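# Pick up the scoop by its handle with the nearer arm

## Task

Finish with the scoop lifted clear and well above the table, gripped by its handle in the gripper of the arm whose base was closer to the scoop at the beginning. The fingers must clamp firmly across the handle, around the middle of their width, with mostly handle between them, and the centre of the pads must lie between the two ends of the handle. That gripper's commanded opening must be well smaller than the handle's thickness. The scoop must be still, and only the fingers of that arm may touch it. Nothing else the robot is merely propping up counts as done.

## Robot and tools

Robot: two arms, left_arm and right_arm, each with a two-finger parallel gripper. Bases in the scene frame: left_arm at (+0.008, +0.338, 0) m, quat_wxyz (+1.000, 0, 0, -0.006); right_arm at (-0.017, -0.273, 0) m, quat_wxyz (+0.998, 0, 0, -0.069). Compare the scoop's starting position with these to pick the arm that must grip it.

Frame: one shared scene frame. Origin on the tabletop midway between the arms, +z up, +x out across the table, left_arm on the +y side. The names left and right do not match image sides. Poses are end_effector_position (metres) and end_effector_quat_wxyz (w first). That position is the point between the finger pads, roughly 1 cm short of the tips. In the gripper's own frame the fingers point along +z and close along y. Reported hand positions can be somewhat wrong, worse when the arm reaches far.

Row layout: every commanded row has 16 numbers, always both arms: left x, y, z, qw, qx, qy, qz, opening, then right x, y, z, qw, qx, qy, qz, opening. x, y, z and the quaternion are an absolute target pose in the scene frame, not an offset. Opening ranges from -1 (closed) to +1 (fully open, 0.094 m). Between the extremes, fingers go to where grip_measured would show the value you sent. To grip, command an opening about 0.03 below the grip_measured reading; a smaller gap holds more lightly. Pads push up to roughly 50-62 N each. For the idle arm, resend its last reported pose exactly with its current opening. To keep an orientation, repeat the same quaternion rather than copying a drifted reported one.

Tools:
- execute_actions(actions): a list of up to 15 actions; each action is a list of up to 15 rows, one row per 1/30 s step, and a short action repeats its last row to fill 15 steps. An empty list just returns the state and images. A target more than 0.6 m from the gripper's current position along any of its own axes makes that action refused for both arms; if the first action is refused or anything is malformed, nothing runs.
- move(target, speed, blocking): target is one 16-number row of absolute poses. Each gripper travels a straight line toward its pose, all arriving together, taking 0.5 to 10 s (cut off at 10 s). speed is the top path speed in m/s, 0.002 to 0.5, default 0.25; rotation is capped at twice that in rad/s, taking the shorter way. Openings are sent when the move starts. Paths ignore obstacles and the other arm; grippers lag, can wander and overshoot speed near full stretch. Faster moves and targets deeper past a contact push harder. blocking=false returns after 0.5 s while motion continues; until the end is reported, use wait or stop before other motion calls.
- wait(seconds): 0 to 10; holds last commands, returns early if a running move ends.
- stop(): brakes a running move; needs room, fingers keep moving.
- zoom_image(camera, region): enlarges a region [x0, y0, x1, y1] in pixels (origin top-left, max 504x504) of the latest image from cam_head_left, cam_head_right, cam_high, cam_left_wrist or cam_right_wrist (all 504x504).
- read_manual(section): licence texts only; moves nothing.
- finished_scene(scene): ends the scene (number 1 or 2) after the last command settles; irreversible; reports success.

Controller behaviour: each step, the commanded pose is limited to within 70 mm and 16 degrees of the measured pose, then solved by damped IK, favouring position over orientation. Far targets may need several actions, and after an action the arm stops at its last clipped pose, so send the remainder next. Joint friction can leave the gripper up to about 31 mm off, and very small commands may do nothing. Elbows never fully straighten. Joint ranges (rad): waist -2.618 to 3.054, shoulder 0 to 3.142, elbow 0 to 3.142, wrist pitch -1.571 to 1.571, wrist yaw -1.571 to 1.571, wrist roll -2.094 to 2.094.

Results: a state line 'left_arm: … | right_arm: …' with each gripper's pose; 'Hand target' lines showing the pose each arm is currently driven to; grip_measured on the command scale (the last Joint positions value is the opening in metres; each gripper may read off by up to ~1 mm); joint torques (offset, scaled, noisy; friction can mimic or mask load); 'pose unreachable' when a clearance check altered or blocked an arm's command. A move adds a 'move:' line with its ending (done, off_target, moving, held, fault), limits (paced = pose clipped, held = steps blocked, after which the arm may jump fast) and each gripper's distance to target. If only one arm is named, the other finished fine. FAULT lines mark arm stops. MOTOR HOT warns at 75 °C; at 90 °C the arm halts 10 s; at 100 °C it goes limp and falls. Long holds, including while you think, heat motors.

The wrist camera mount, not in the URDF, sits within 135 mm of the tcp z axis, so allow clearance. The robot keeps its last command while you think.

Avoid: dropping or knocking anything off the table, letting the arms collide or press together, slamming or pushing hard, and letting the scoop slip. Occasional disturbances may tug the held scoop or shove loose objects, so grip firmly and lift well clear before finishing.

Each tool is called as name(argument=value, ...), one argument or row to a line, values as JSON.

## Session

execute_actions(
  actions=[],
)

Scene clock: 0.00 s.
left_arm: end_effector_position=(+0.2752, +0.1728, +0.1799) grip_measured=+1.000 end_effector_quat_wxyz=(+0.356, -0.295, +0.878, -0.125) | right_arm: end_effector_position=(+0.5152, -0.3746, +0.3701) grip_measured=+1.000 end_effector_quat_wxyz=(+0.299, +0.395, +0.564, +0.660)
Joint positions: left_arm=[-0.828  1.211  0.987 -0.761 -0.54  -1.321  0.094] | right_arm=[-0.318  1.888  1.609  0.372 -0.989  1.835  0.094]
Joint velocities: left_arm=[-0.012  0.002 -0.007 -0.037 -0.007 -0.022  0.   ] | right_arm=[-0.007  0.002  0.022 -0.051  0.051  0.037  0.   ]
Joint torques (N m, as the arm reports them, + toward a larger angle): no reading
Hand target (left_arm): +0.275, +0.173, +0.180; +0.356, -0.295, +0.878, -0.125
Hand target (right_arm): +0.515, -0.375, +0.370; +0.299, +0.395, +0.564, +0.660

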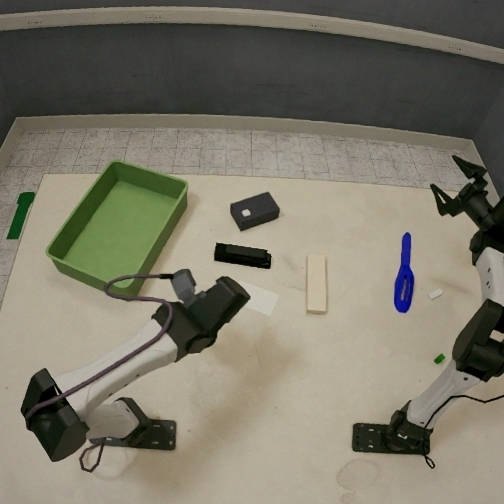

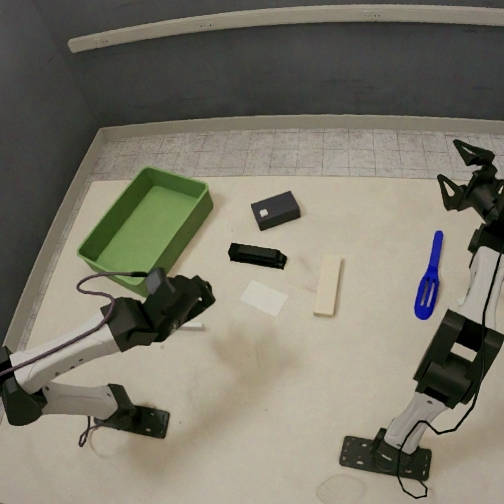

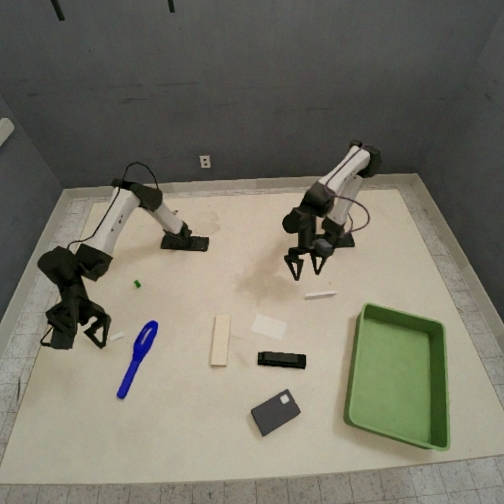

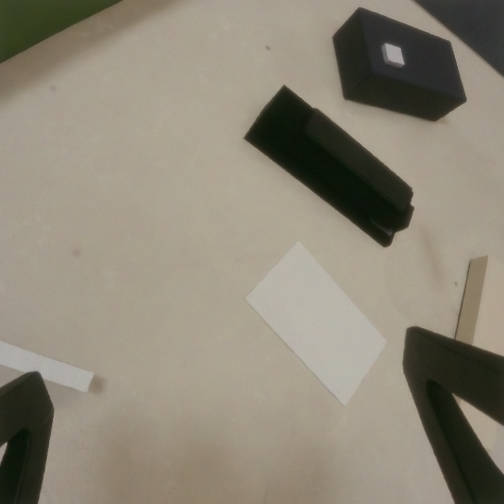

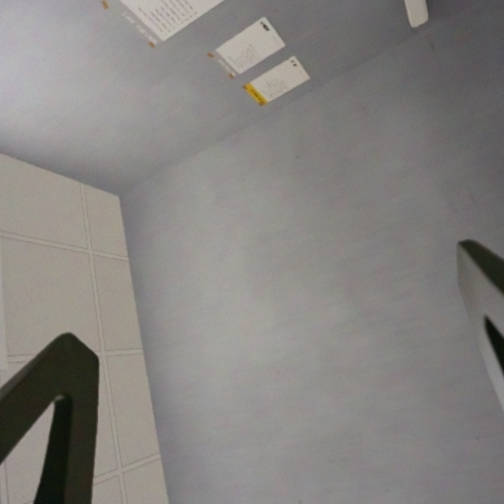

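move(
  target=[0.2752,0.1728,0.1799,0.356,-0.295,0.878,-0.125,1,0.48,-0.4,0.17,0,0.13,0.99,0,1],
  speed=0.4,
)

Scene clock: 16.10 s.
left_arm: end_effector_position=(+0.2751, +0.1728, +0.1798) grip_measured=+1.000 end_effector_quat_wxyz=(+0.356, -0.295, +0.878, -0.125) | right_arm: end_effector_position=(+0.4816, -0.4037, +0.1834) grip_measured=+1.000 end_effector_quat_wxyz=(+0.161, +0.141, +0.977, -0.016)
Joint positions: left_arm=[-0.828  1.211  0.986 -0.761 -0.54  -1.321  0.094] | right_arm=[-0.12   2.445  2.763 -1.563 -0.005  0.029  0.094]
Joint velocities: left_arm=[ 0.007  0.002 -0.022 -0.022 -0.007 -0.037  0.   ] | right_arm=[ 0.007  0.017 -0.007 -0.051  0.037  0.037  0.   ]
Joint torques (N m, as the arm reports them, + toward a larger angle): left_arm=[-0.32 -3.4   8.34  1.66 -0.35 -0.08] | right_arm=[  0.46 -13.26   4.84   1.06   0.23  -0.21]
Hand target (left_arm): +0.275, +0.173, +0.180; +0.356, -0.295, +0.878, -0.125
Hand target (right_arm): +0.480, -0.400, +0.168; +0.138, +0.134, +0.981, -0.018
Off the commanded pose (left_arm): 0.000 m, 0 deg.
Off the commanded pose (right_arm): 0.014 m, 19 deg; orientation clipped at the last step of the last action.
joint sent to its limit (right arm) — the command would take joint 4 (wrist pitch) past its lower limit, so that joint was sent only as far as its limit.
move: off_target (right_arm); limits=paced

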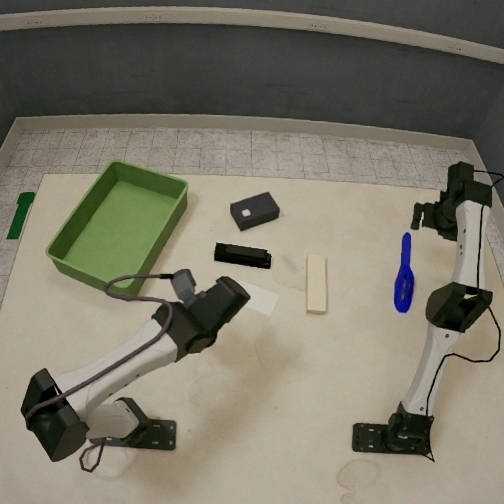

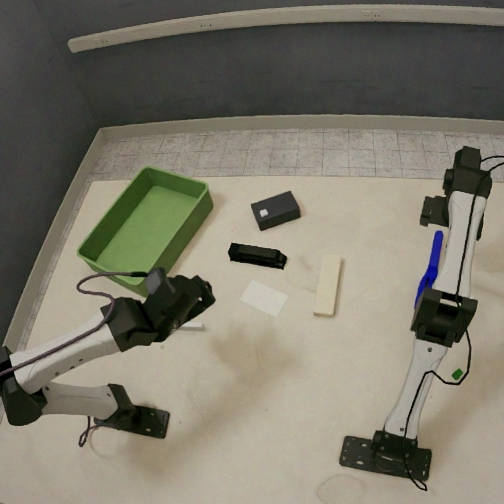

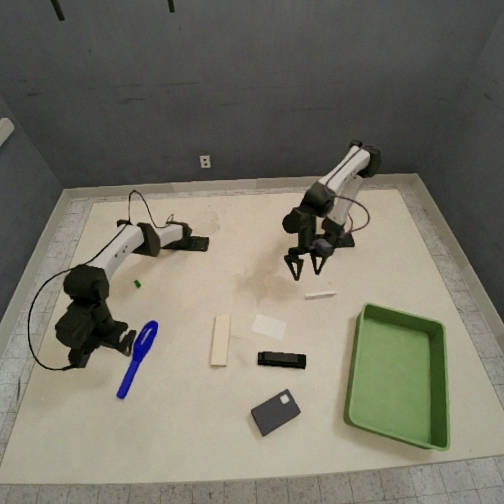

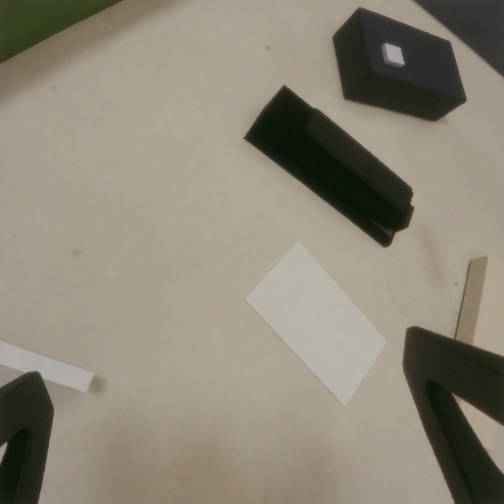

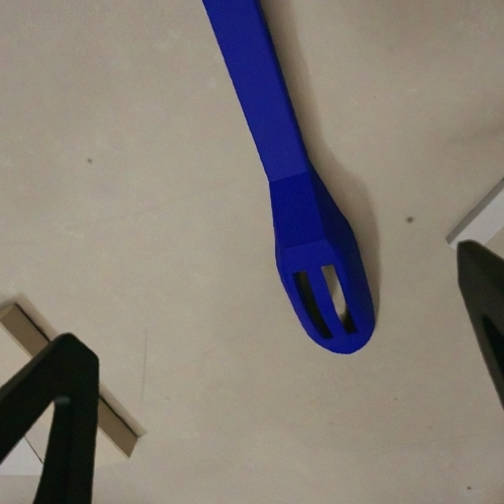

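move(
  target=[0.2752,0.1728,0.1799,0.356,-0.295,0.878,-0.125,1,0.55,-0.41,0.09,0.30,0.092,0.949,-0.029,1],
)

Scene clock: 35.03 s.
left_arm: end_effector_position=(+0.2751, +0.1728, +0.1798) grip_measured=+1.000 end_effector_quat_wxyz=(+0.356, -0.295, +0.878, -0.125) | right_arm: end_effector_position=(+0.5504, -0.4178, +0.0857) grip_measured=+1.000 end_effector_quat_wxyz=(+0.292, +0.101, +0.951, -0.030)
Joint positions: left_arm=[-0.828  1.211  0.986 -0.761 -0.54  -1.321  0.094] | right_arm=[-0.12   2.301  1.979 -0.653 -0.029 -0.038  0.094]
Joint velocities: left_arm=[-0.002  0.002  0.022 -0.037  0.007  0.081  0.   ] | right_arm=[ 0.012  0.012 -0.007  0.037  0.022  0.022  0.   ]
Joint torques (N m, as the arm reports them, + toward a larger angle): left_arm=[-0.24 -3.3   8.43  1.65 -0.38 -0.07] | right_arm=[  0.37 -16.84   6.25   1.71   0.04  -0.21]
Hand target (left_arm): +0.275, +0.173, +0.180; +0.356, -0.295, +0.878, -0.125
Hand target (right_arm): +0.551, -0.411, +0.091; +0.300, +0.093, +0.949, -0.027
Off the commanded pose (left_arm): 0.000 m, 0 deg.
Off the commanded pose (right_arm): 0.009 m, 1 deg.
move: done

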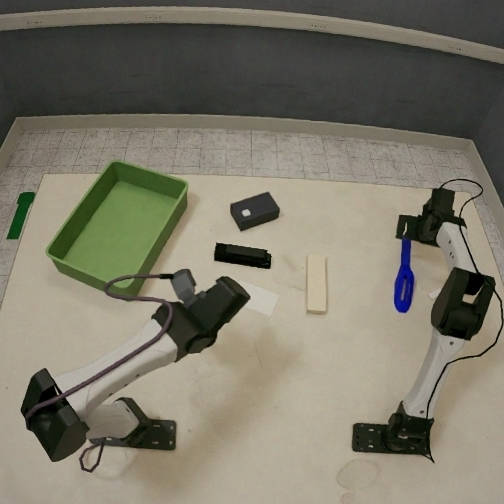

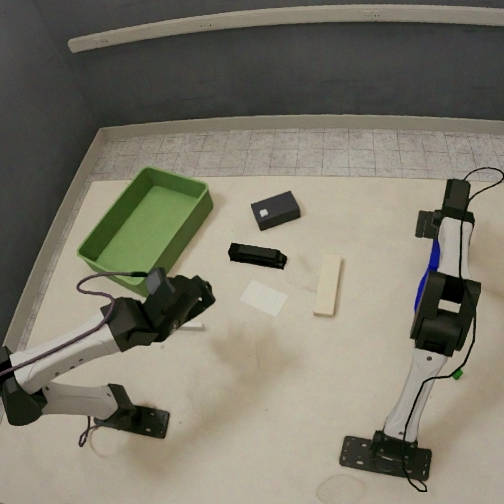

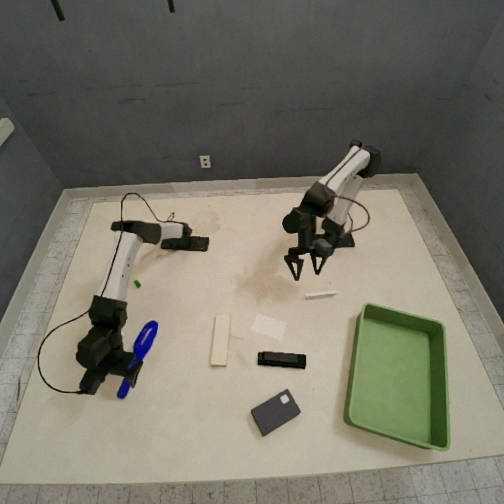

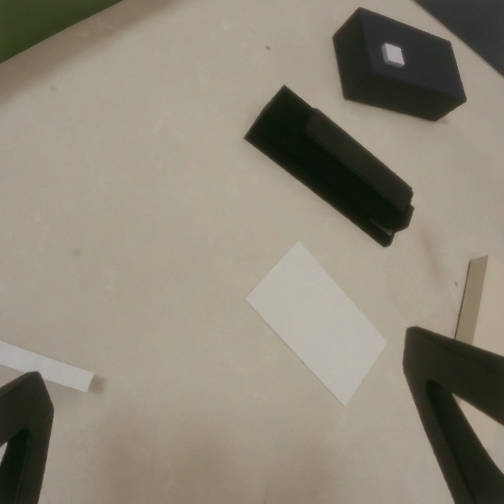

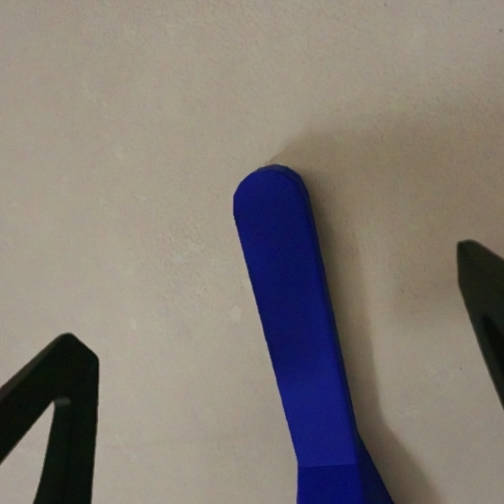

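move(
  target=[0.2752,0.1728,0.1799,0.356,-0.295,0.878,-0.125,1,0.545,-0.418,0.035,0.30,0.092,0.949,-0.029,1],
  speed=0.12,
)

Scene clock: 45.17 s.
left_arm: end_effector_position=(+0.2751, +0.1728, +0.1798) grip_measured=+1.000 end_effector_quat_wxyz=(+0.356, -0.295, +0.878, -0.125) | right_arm: end_effector_position=(+0.5483, -0.4161, +0.0447) grip_measured=+1.000 end_effector_quat_wxyz=(+0.305, +0.092, +0.947, -0.031)
Joint positions: left_arm=[-0.828  1.211  0.986 -0.761 -0.54  -1.321  0.094] | right_arm=[-0.12   2.301  1.798 -0.446 -0.035 -0.053  0.094]
Joint velocities: left_arm=[ 0.007 -0.007  0.007  0.007  0.022 -0.007  0.   ] | right_arm=[-0.007  0.012 -0.002  0.022 -0.066 -0.007  0.   ]
Joint torques (N m, as the arm reports them, + toward a larger angle): left_arm=[-0.35 -3.27  8.44  1.66 -0.38 -0.07] | right_arm=[ -0.79 -14.39   6.24   1.78   0.05  -0.21]
Hand target (left_arm): +0.275, +0.173, +0.180; +0.356, -0.295, +0.878, -0.125
Hand target (right_arm): +0.545, -0.418, +0.035; +0.300, +0.092, +0.949, -0.029
Off the commanded pose (left_arm): 0.000 m, 0 deg.
Off the commanded pose (right_arm): 0.010 m, 1 deg.
move: done

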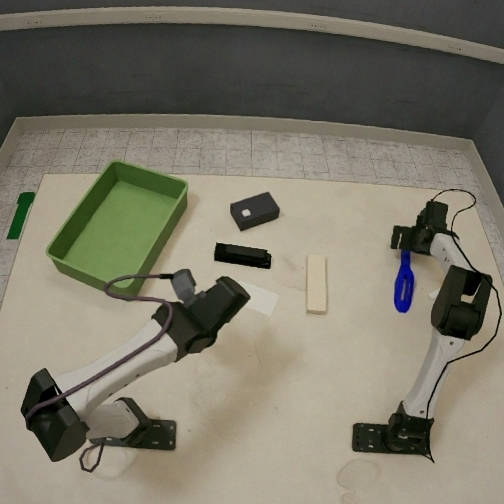

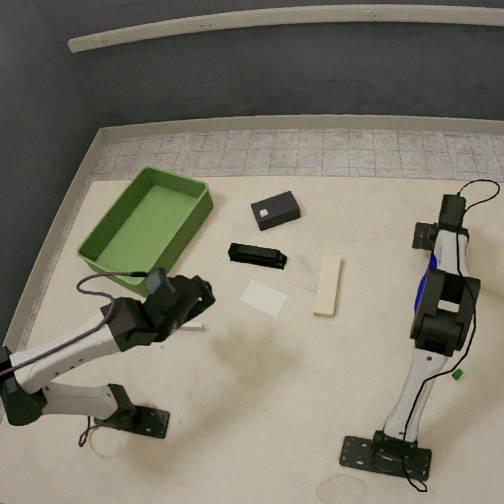

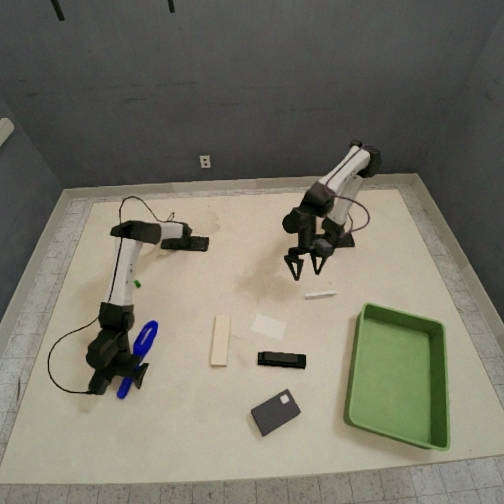

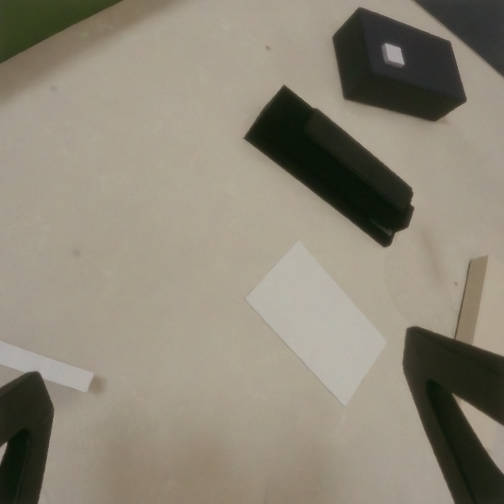

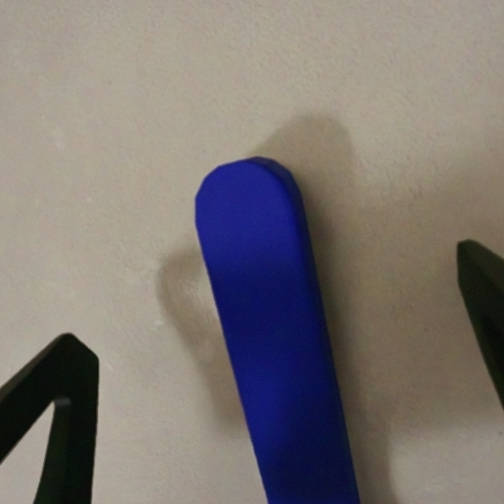

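move(
  target=[0.2752,0.1728,0.1799,0.356,-0.295,0.878,-0.125,1,0.53,-0.413,0.004,0.30,0.092,0.949,-0.029,1],
  speed=0.08,
)

Scene clock: 53.60 s.
left_arm: end_effector_position=(+0.2751, +0.1728, +0.1798) grip_measured=+1.000 end_effector_quat_wxyz=(+0.356, -0.295, +0.878, -0.125) | right_arm: end_effector_position=(+0.5407, -0.4134, +0.0213) grip_measured=+1.000 end_effector_quat_wxyz=(+0.319, +0.091, +0.943, -0.030)
Joint positions: left_arm=[-0.828  1.211  0.986 -0.761 -0.54  -1.321  0.094] | right_arm=[-0.12   2.284  1.652 -0.288 -0.041 -0.052  0.094]
Joint velocities: left_arm=[-0.002  0.002  0.002 -0.11  -0.095 -0.007  0.   ] | right_arm=[-0.012  0.002 -0.007  0.022 -0.095  0.022  0.   ]
Joint torques (N m, as the arm reports them, + toward a larger angle): left_arm=[-0.44 -3.37  8.37  1.67 -0.37 -0.07] | right_arm=[ -0.5  -13.9    5.09   1.68   0.11  -0.2 ]
Hand target (left_arm): +0.275, +0.173, +0.180; +0.356, -0.295, +0.878, -0.125
Hand target (right_arm): +0.530, -0.413, +0.004; +0.300, +0.092, +0.949, -0.029
Off the commanded pose (left_arm): 0.000 m, 0 deg.
Off the commanded pose (right_arm): 0.020 m, 2 deg.
move: off_target (right_arm)

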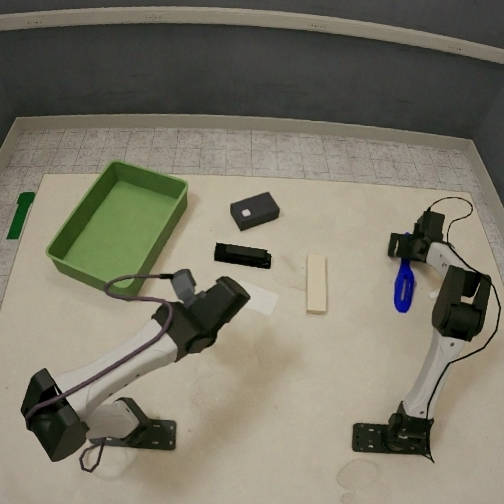

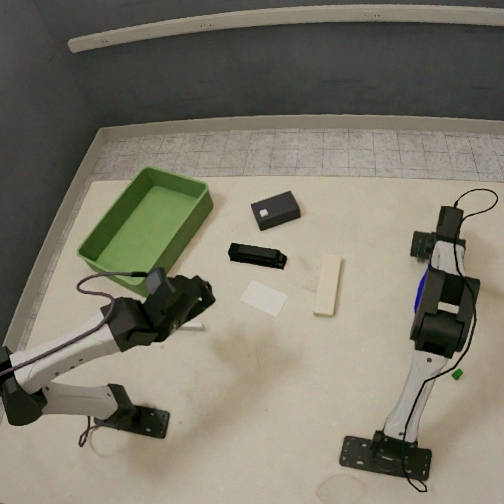

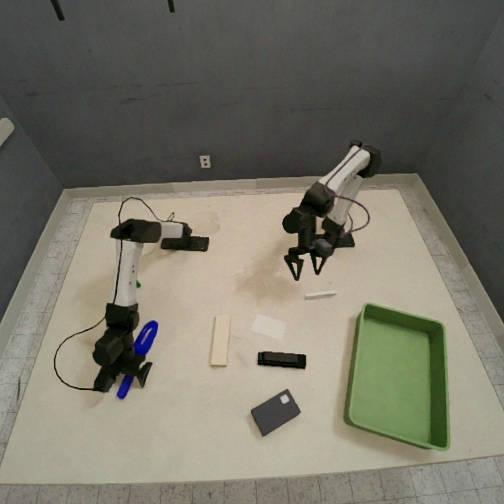

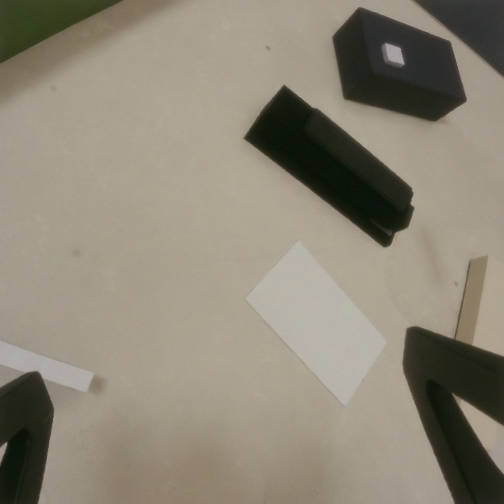

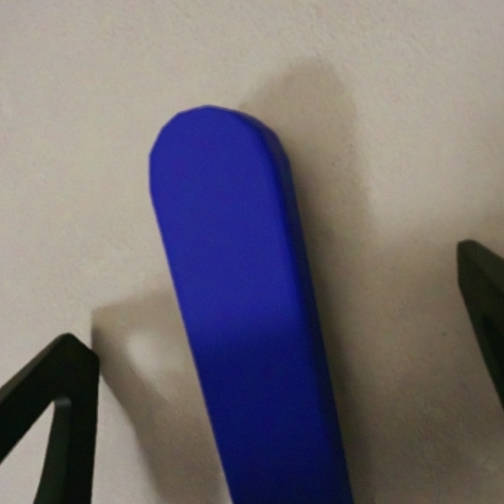

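Fingertips seem at the table (shadow meets tip). Close and lift.

move(
  target=[0.2752,0.1728,0.1799,0.356,-0.295,0.878,-0.125,1,0.539,-0.413,0.015,0.30,0.092,0.949,-0.029,-1],
)

move(
  target=[0.2752,0.1728,0.1799,0.356,-0.295,0.878,-0.125,1,0.5,-0.405,0.18,0.30,0.092,0.949,-0.029,-1],
  speed=0.2,
)

Scene clock: 60.70 s.
left_arm: end_effector_position=(+0.2751, +0.1728, +0.1798) grip_measured=+1.000 end_effector_quat_wxyz=(+0.356, -0.295, +0.878, -0.125) | right_arm: end_effector_position=(+0.5386, -0.4125, +0.0221) grip_measured=-0.483 end_effector_quat_wxyz=(+0.310, +0.091, +0.946, -0.028)
Joint positions: left_arm=[-0.828  1.211  0.986 -0.761 -0.54  -1.321  0.094] | right_arm=[-0.12   2.284  1.667 -0.322 -0.043 -0.053  0.024]
Joint velocities: left_arm=[-0.007 -0.002  0.002 -0.007  0.037  0.007  0.   ] | right_arm=[-0.017 -0.012 -0.007  0.007 -0.022  0.022 -0.   ]
Joint torques (N m, as the arm reports them, + toward a larger angle): left_arm=[-0.33 -3.34  8.44  1.66 -0.38 -0.05] | right_arm=[ -0.17 -12.96   9.15   1.45   0.17  -0.15]
Hand target (left_arm): +0.275, +0.173, +0.180; +0.356, -0.295, +0.878, -0.125
Hand target (right_arm): +0.539, -0.413, +0.015; +0.300, +0.092, +0.949, -0.029
Off the commanded pose (left_arm): 0.000 m, 0 deg.
Off the commanded pose (right_arm): 0.007 m, 1 deg.
move: done

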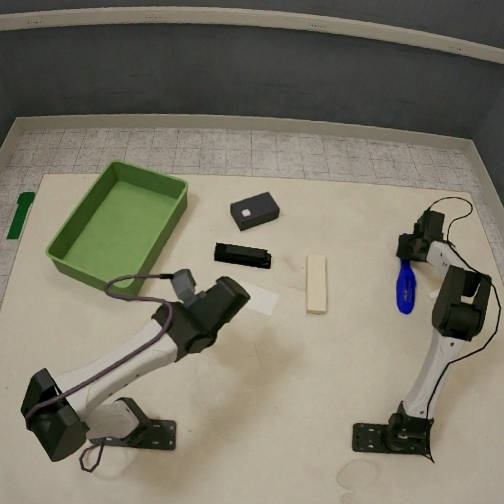

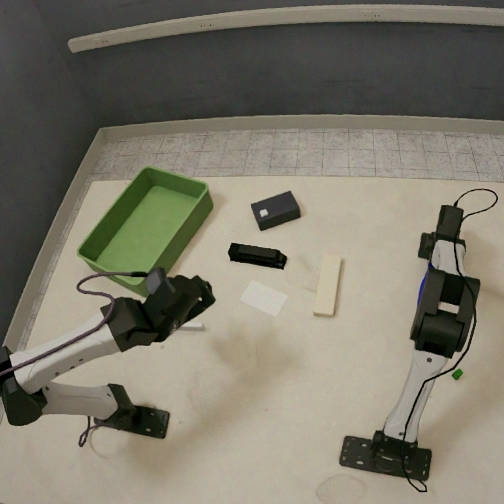

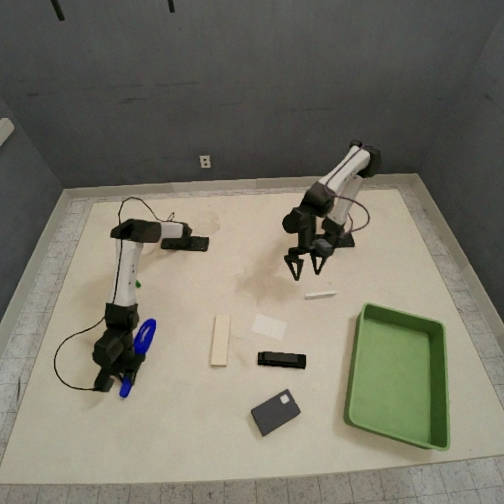

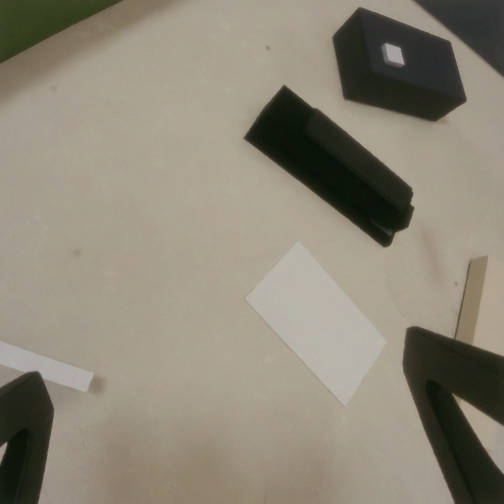

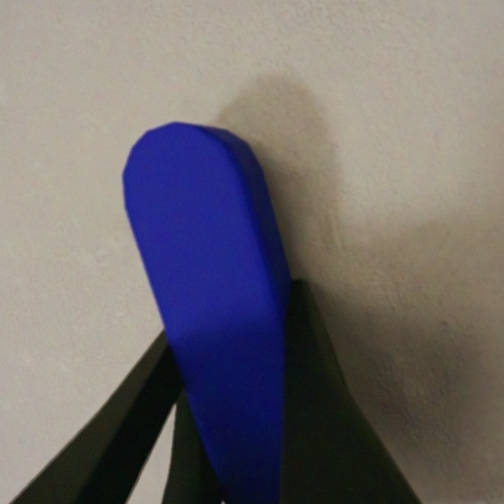

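Scene clock: 62.23 s.
left_arm: end_effector_position=(+0.2751, +0.1728, +0.1798) grip_measured=+1.000 end_effector_quat_wxyz=(+0.356, -0.295, +0.878, -0.125) | right_arm: end_effector_position=(+0.4967, -0.4014, +0.1652) grip_measured=-0.483 end_effector_quat_wxyz=(+0.285, +0.093, +0.954, -0.024)
Joint positions: left_arm=[-0.828  1.211  0.986 -0.761 -0.54  -1.321  0.094] | right_arm=[-0.12   2.058  1.914 -0.848 -0.043 -0.053  0.024]
Joint velocities: left_arm=[ 0.022  0.012 -0.002 -0.037 -0.007 -0.051  0.   ] | right_arm=[ 0.002 -0.007  0.007  0.007  0.051  0.022  0.   ]
Joint torques (N m, as the arm reports them, + toward a larger angle): left_arm=[-0.37 -3.36  8.38  1.66 -0.37 -0.05] | right_arm=[ -0.57 -14.22   9.4    1.55   0.13  -0.18]
Hand target (left_arm): +0.275, +0.173, +0.180; +0.356, -0.295, +0.878, -0.125
Hand target (right_arm): +0.498, -0.404, +0.180; +0.300, +0.092, +0.949, -0.029
Off the commanded pose (left_arm): 0.000 m, 0 deg.
Off the commanded pose (right_arm): 0.016 m, 2 deg.
move: off_target (right_arm)

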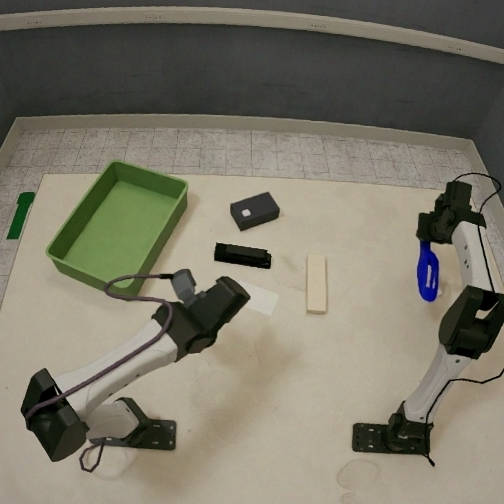

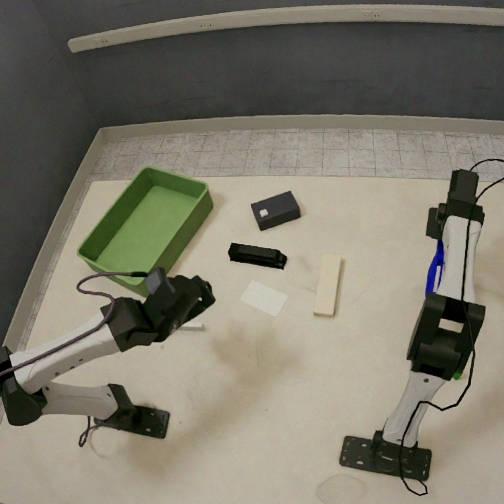

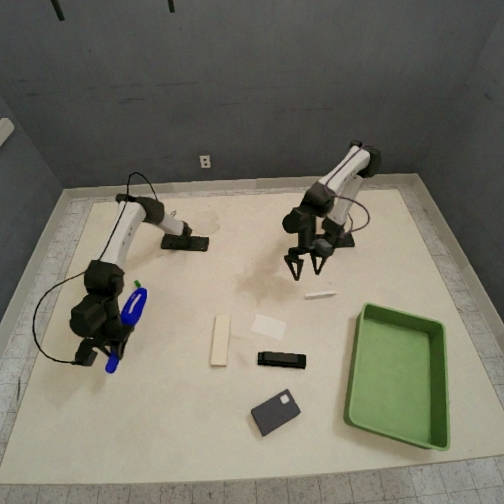

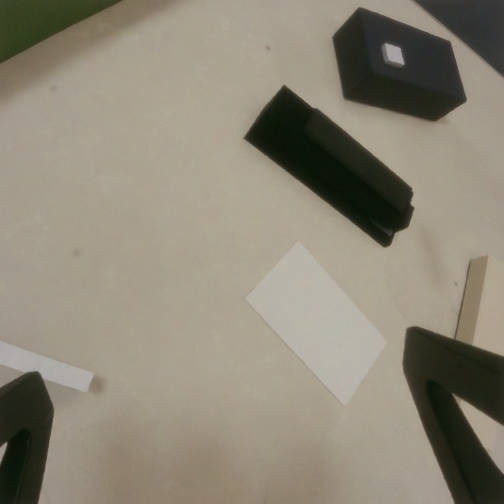

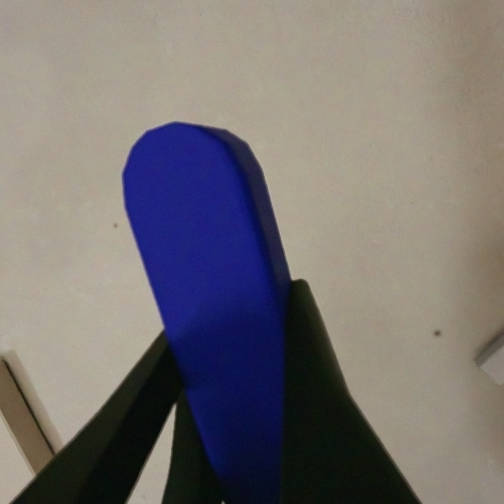

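finished_scene(
  scene=2,
)

The scene is finished: the task was done.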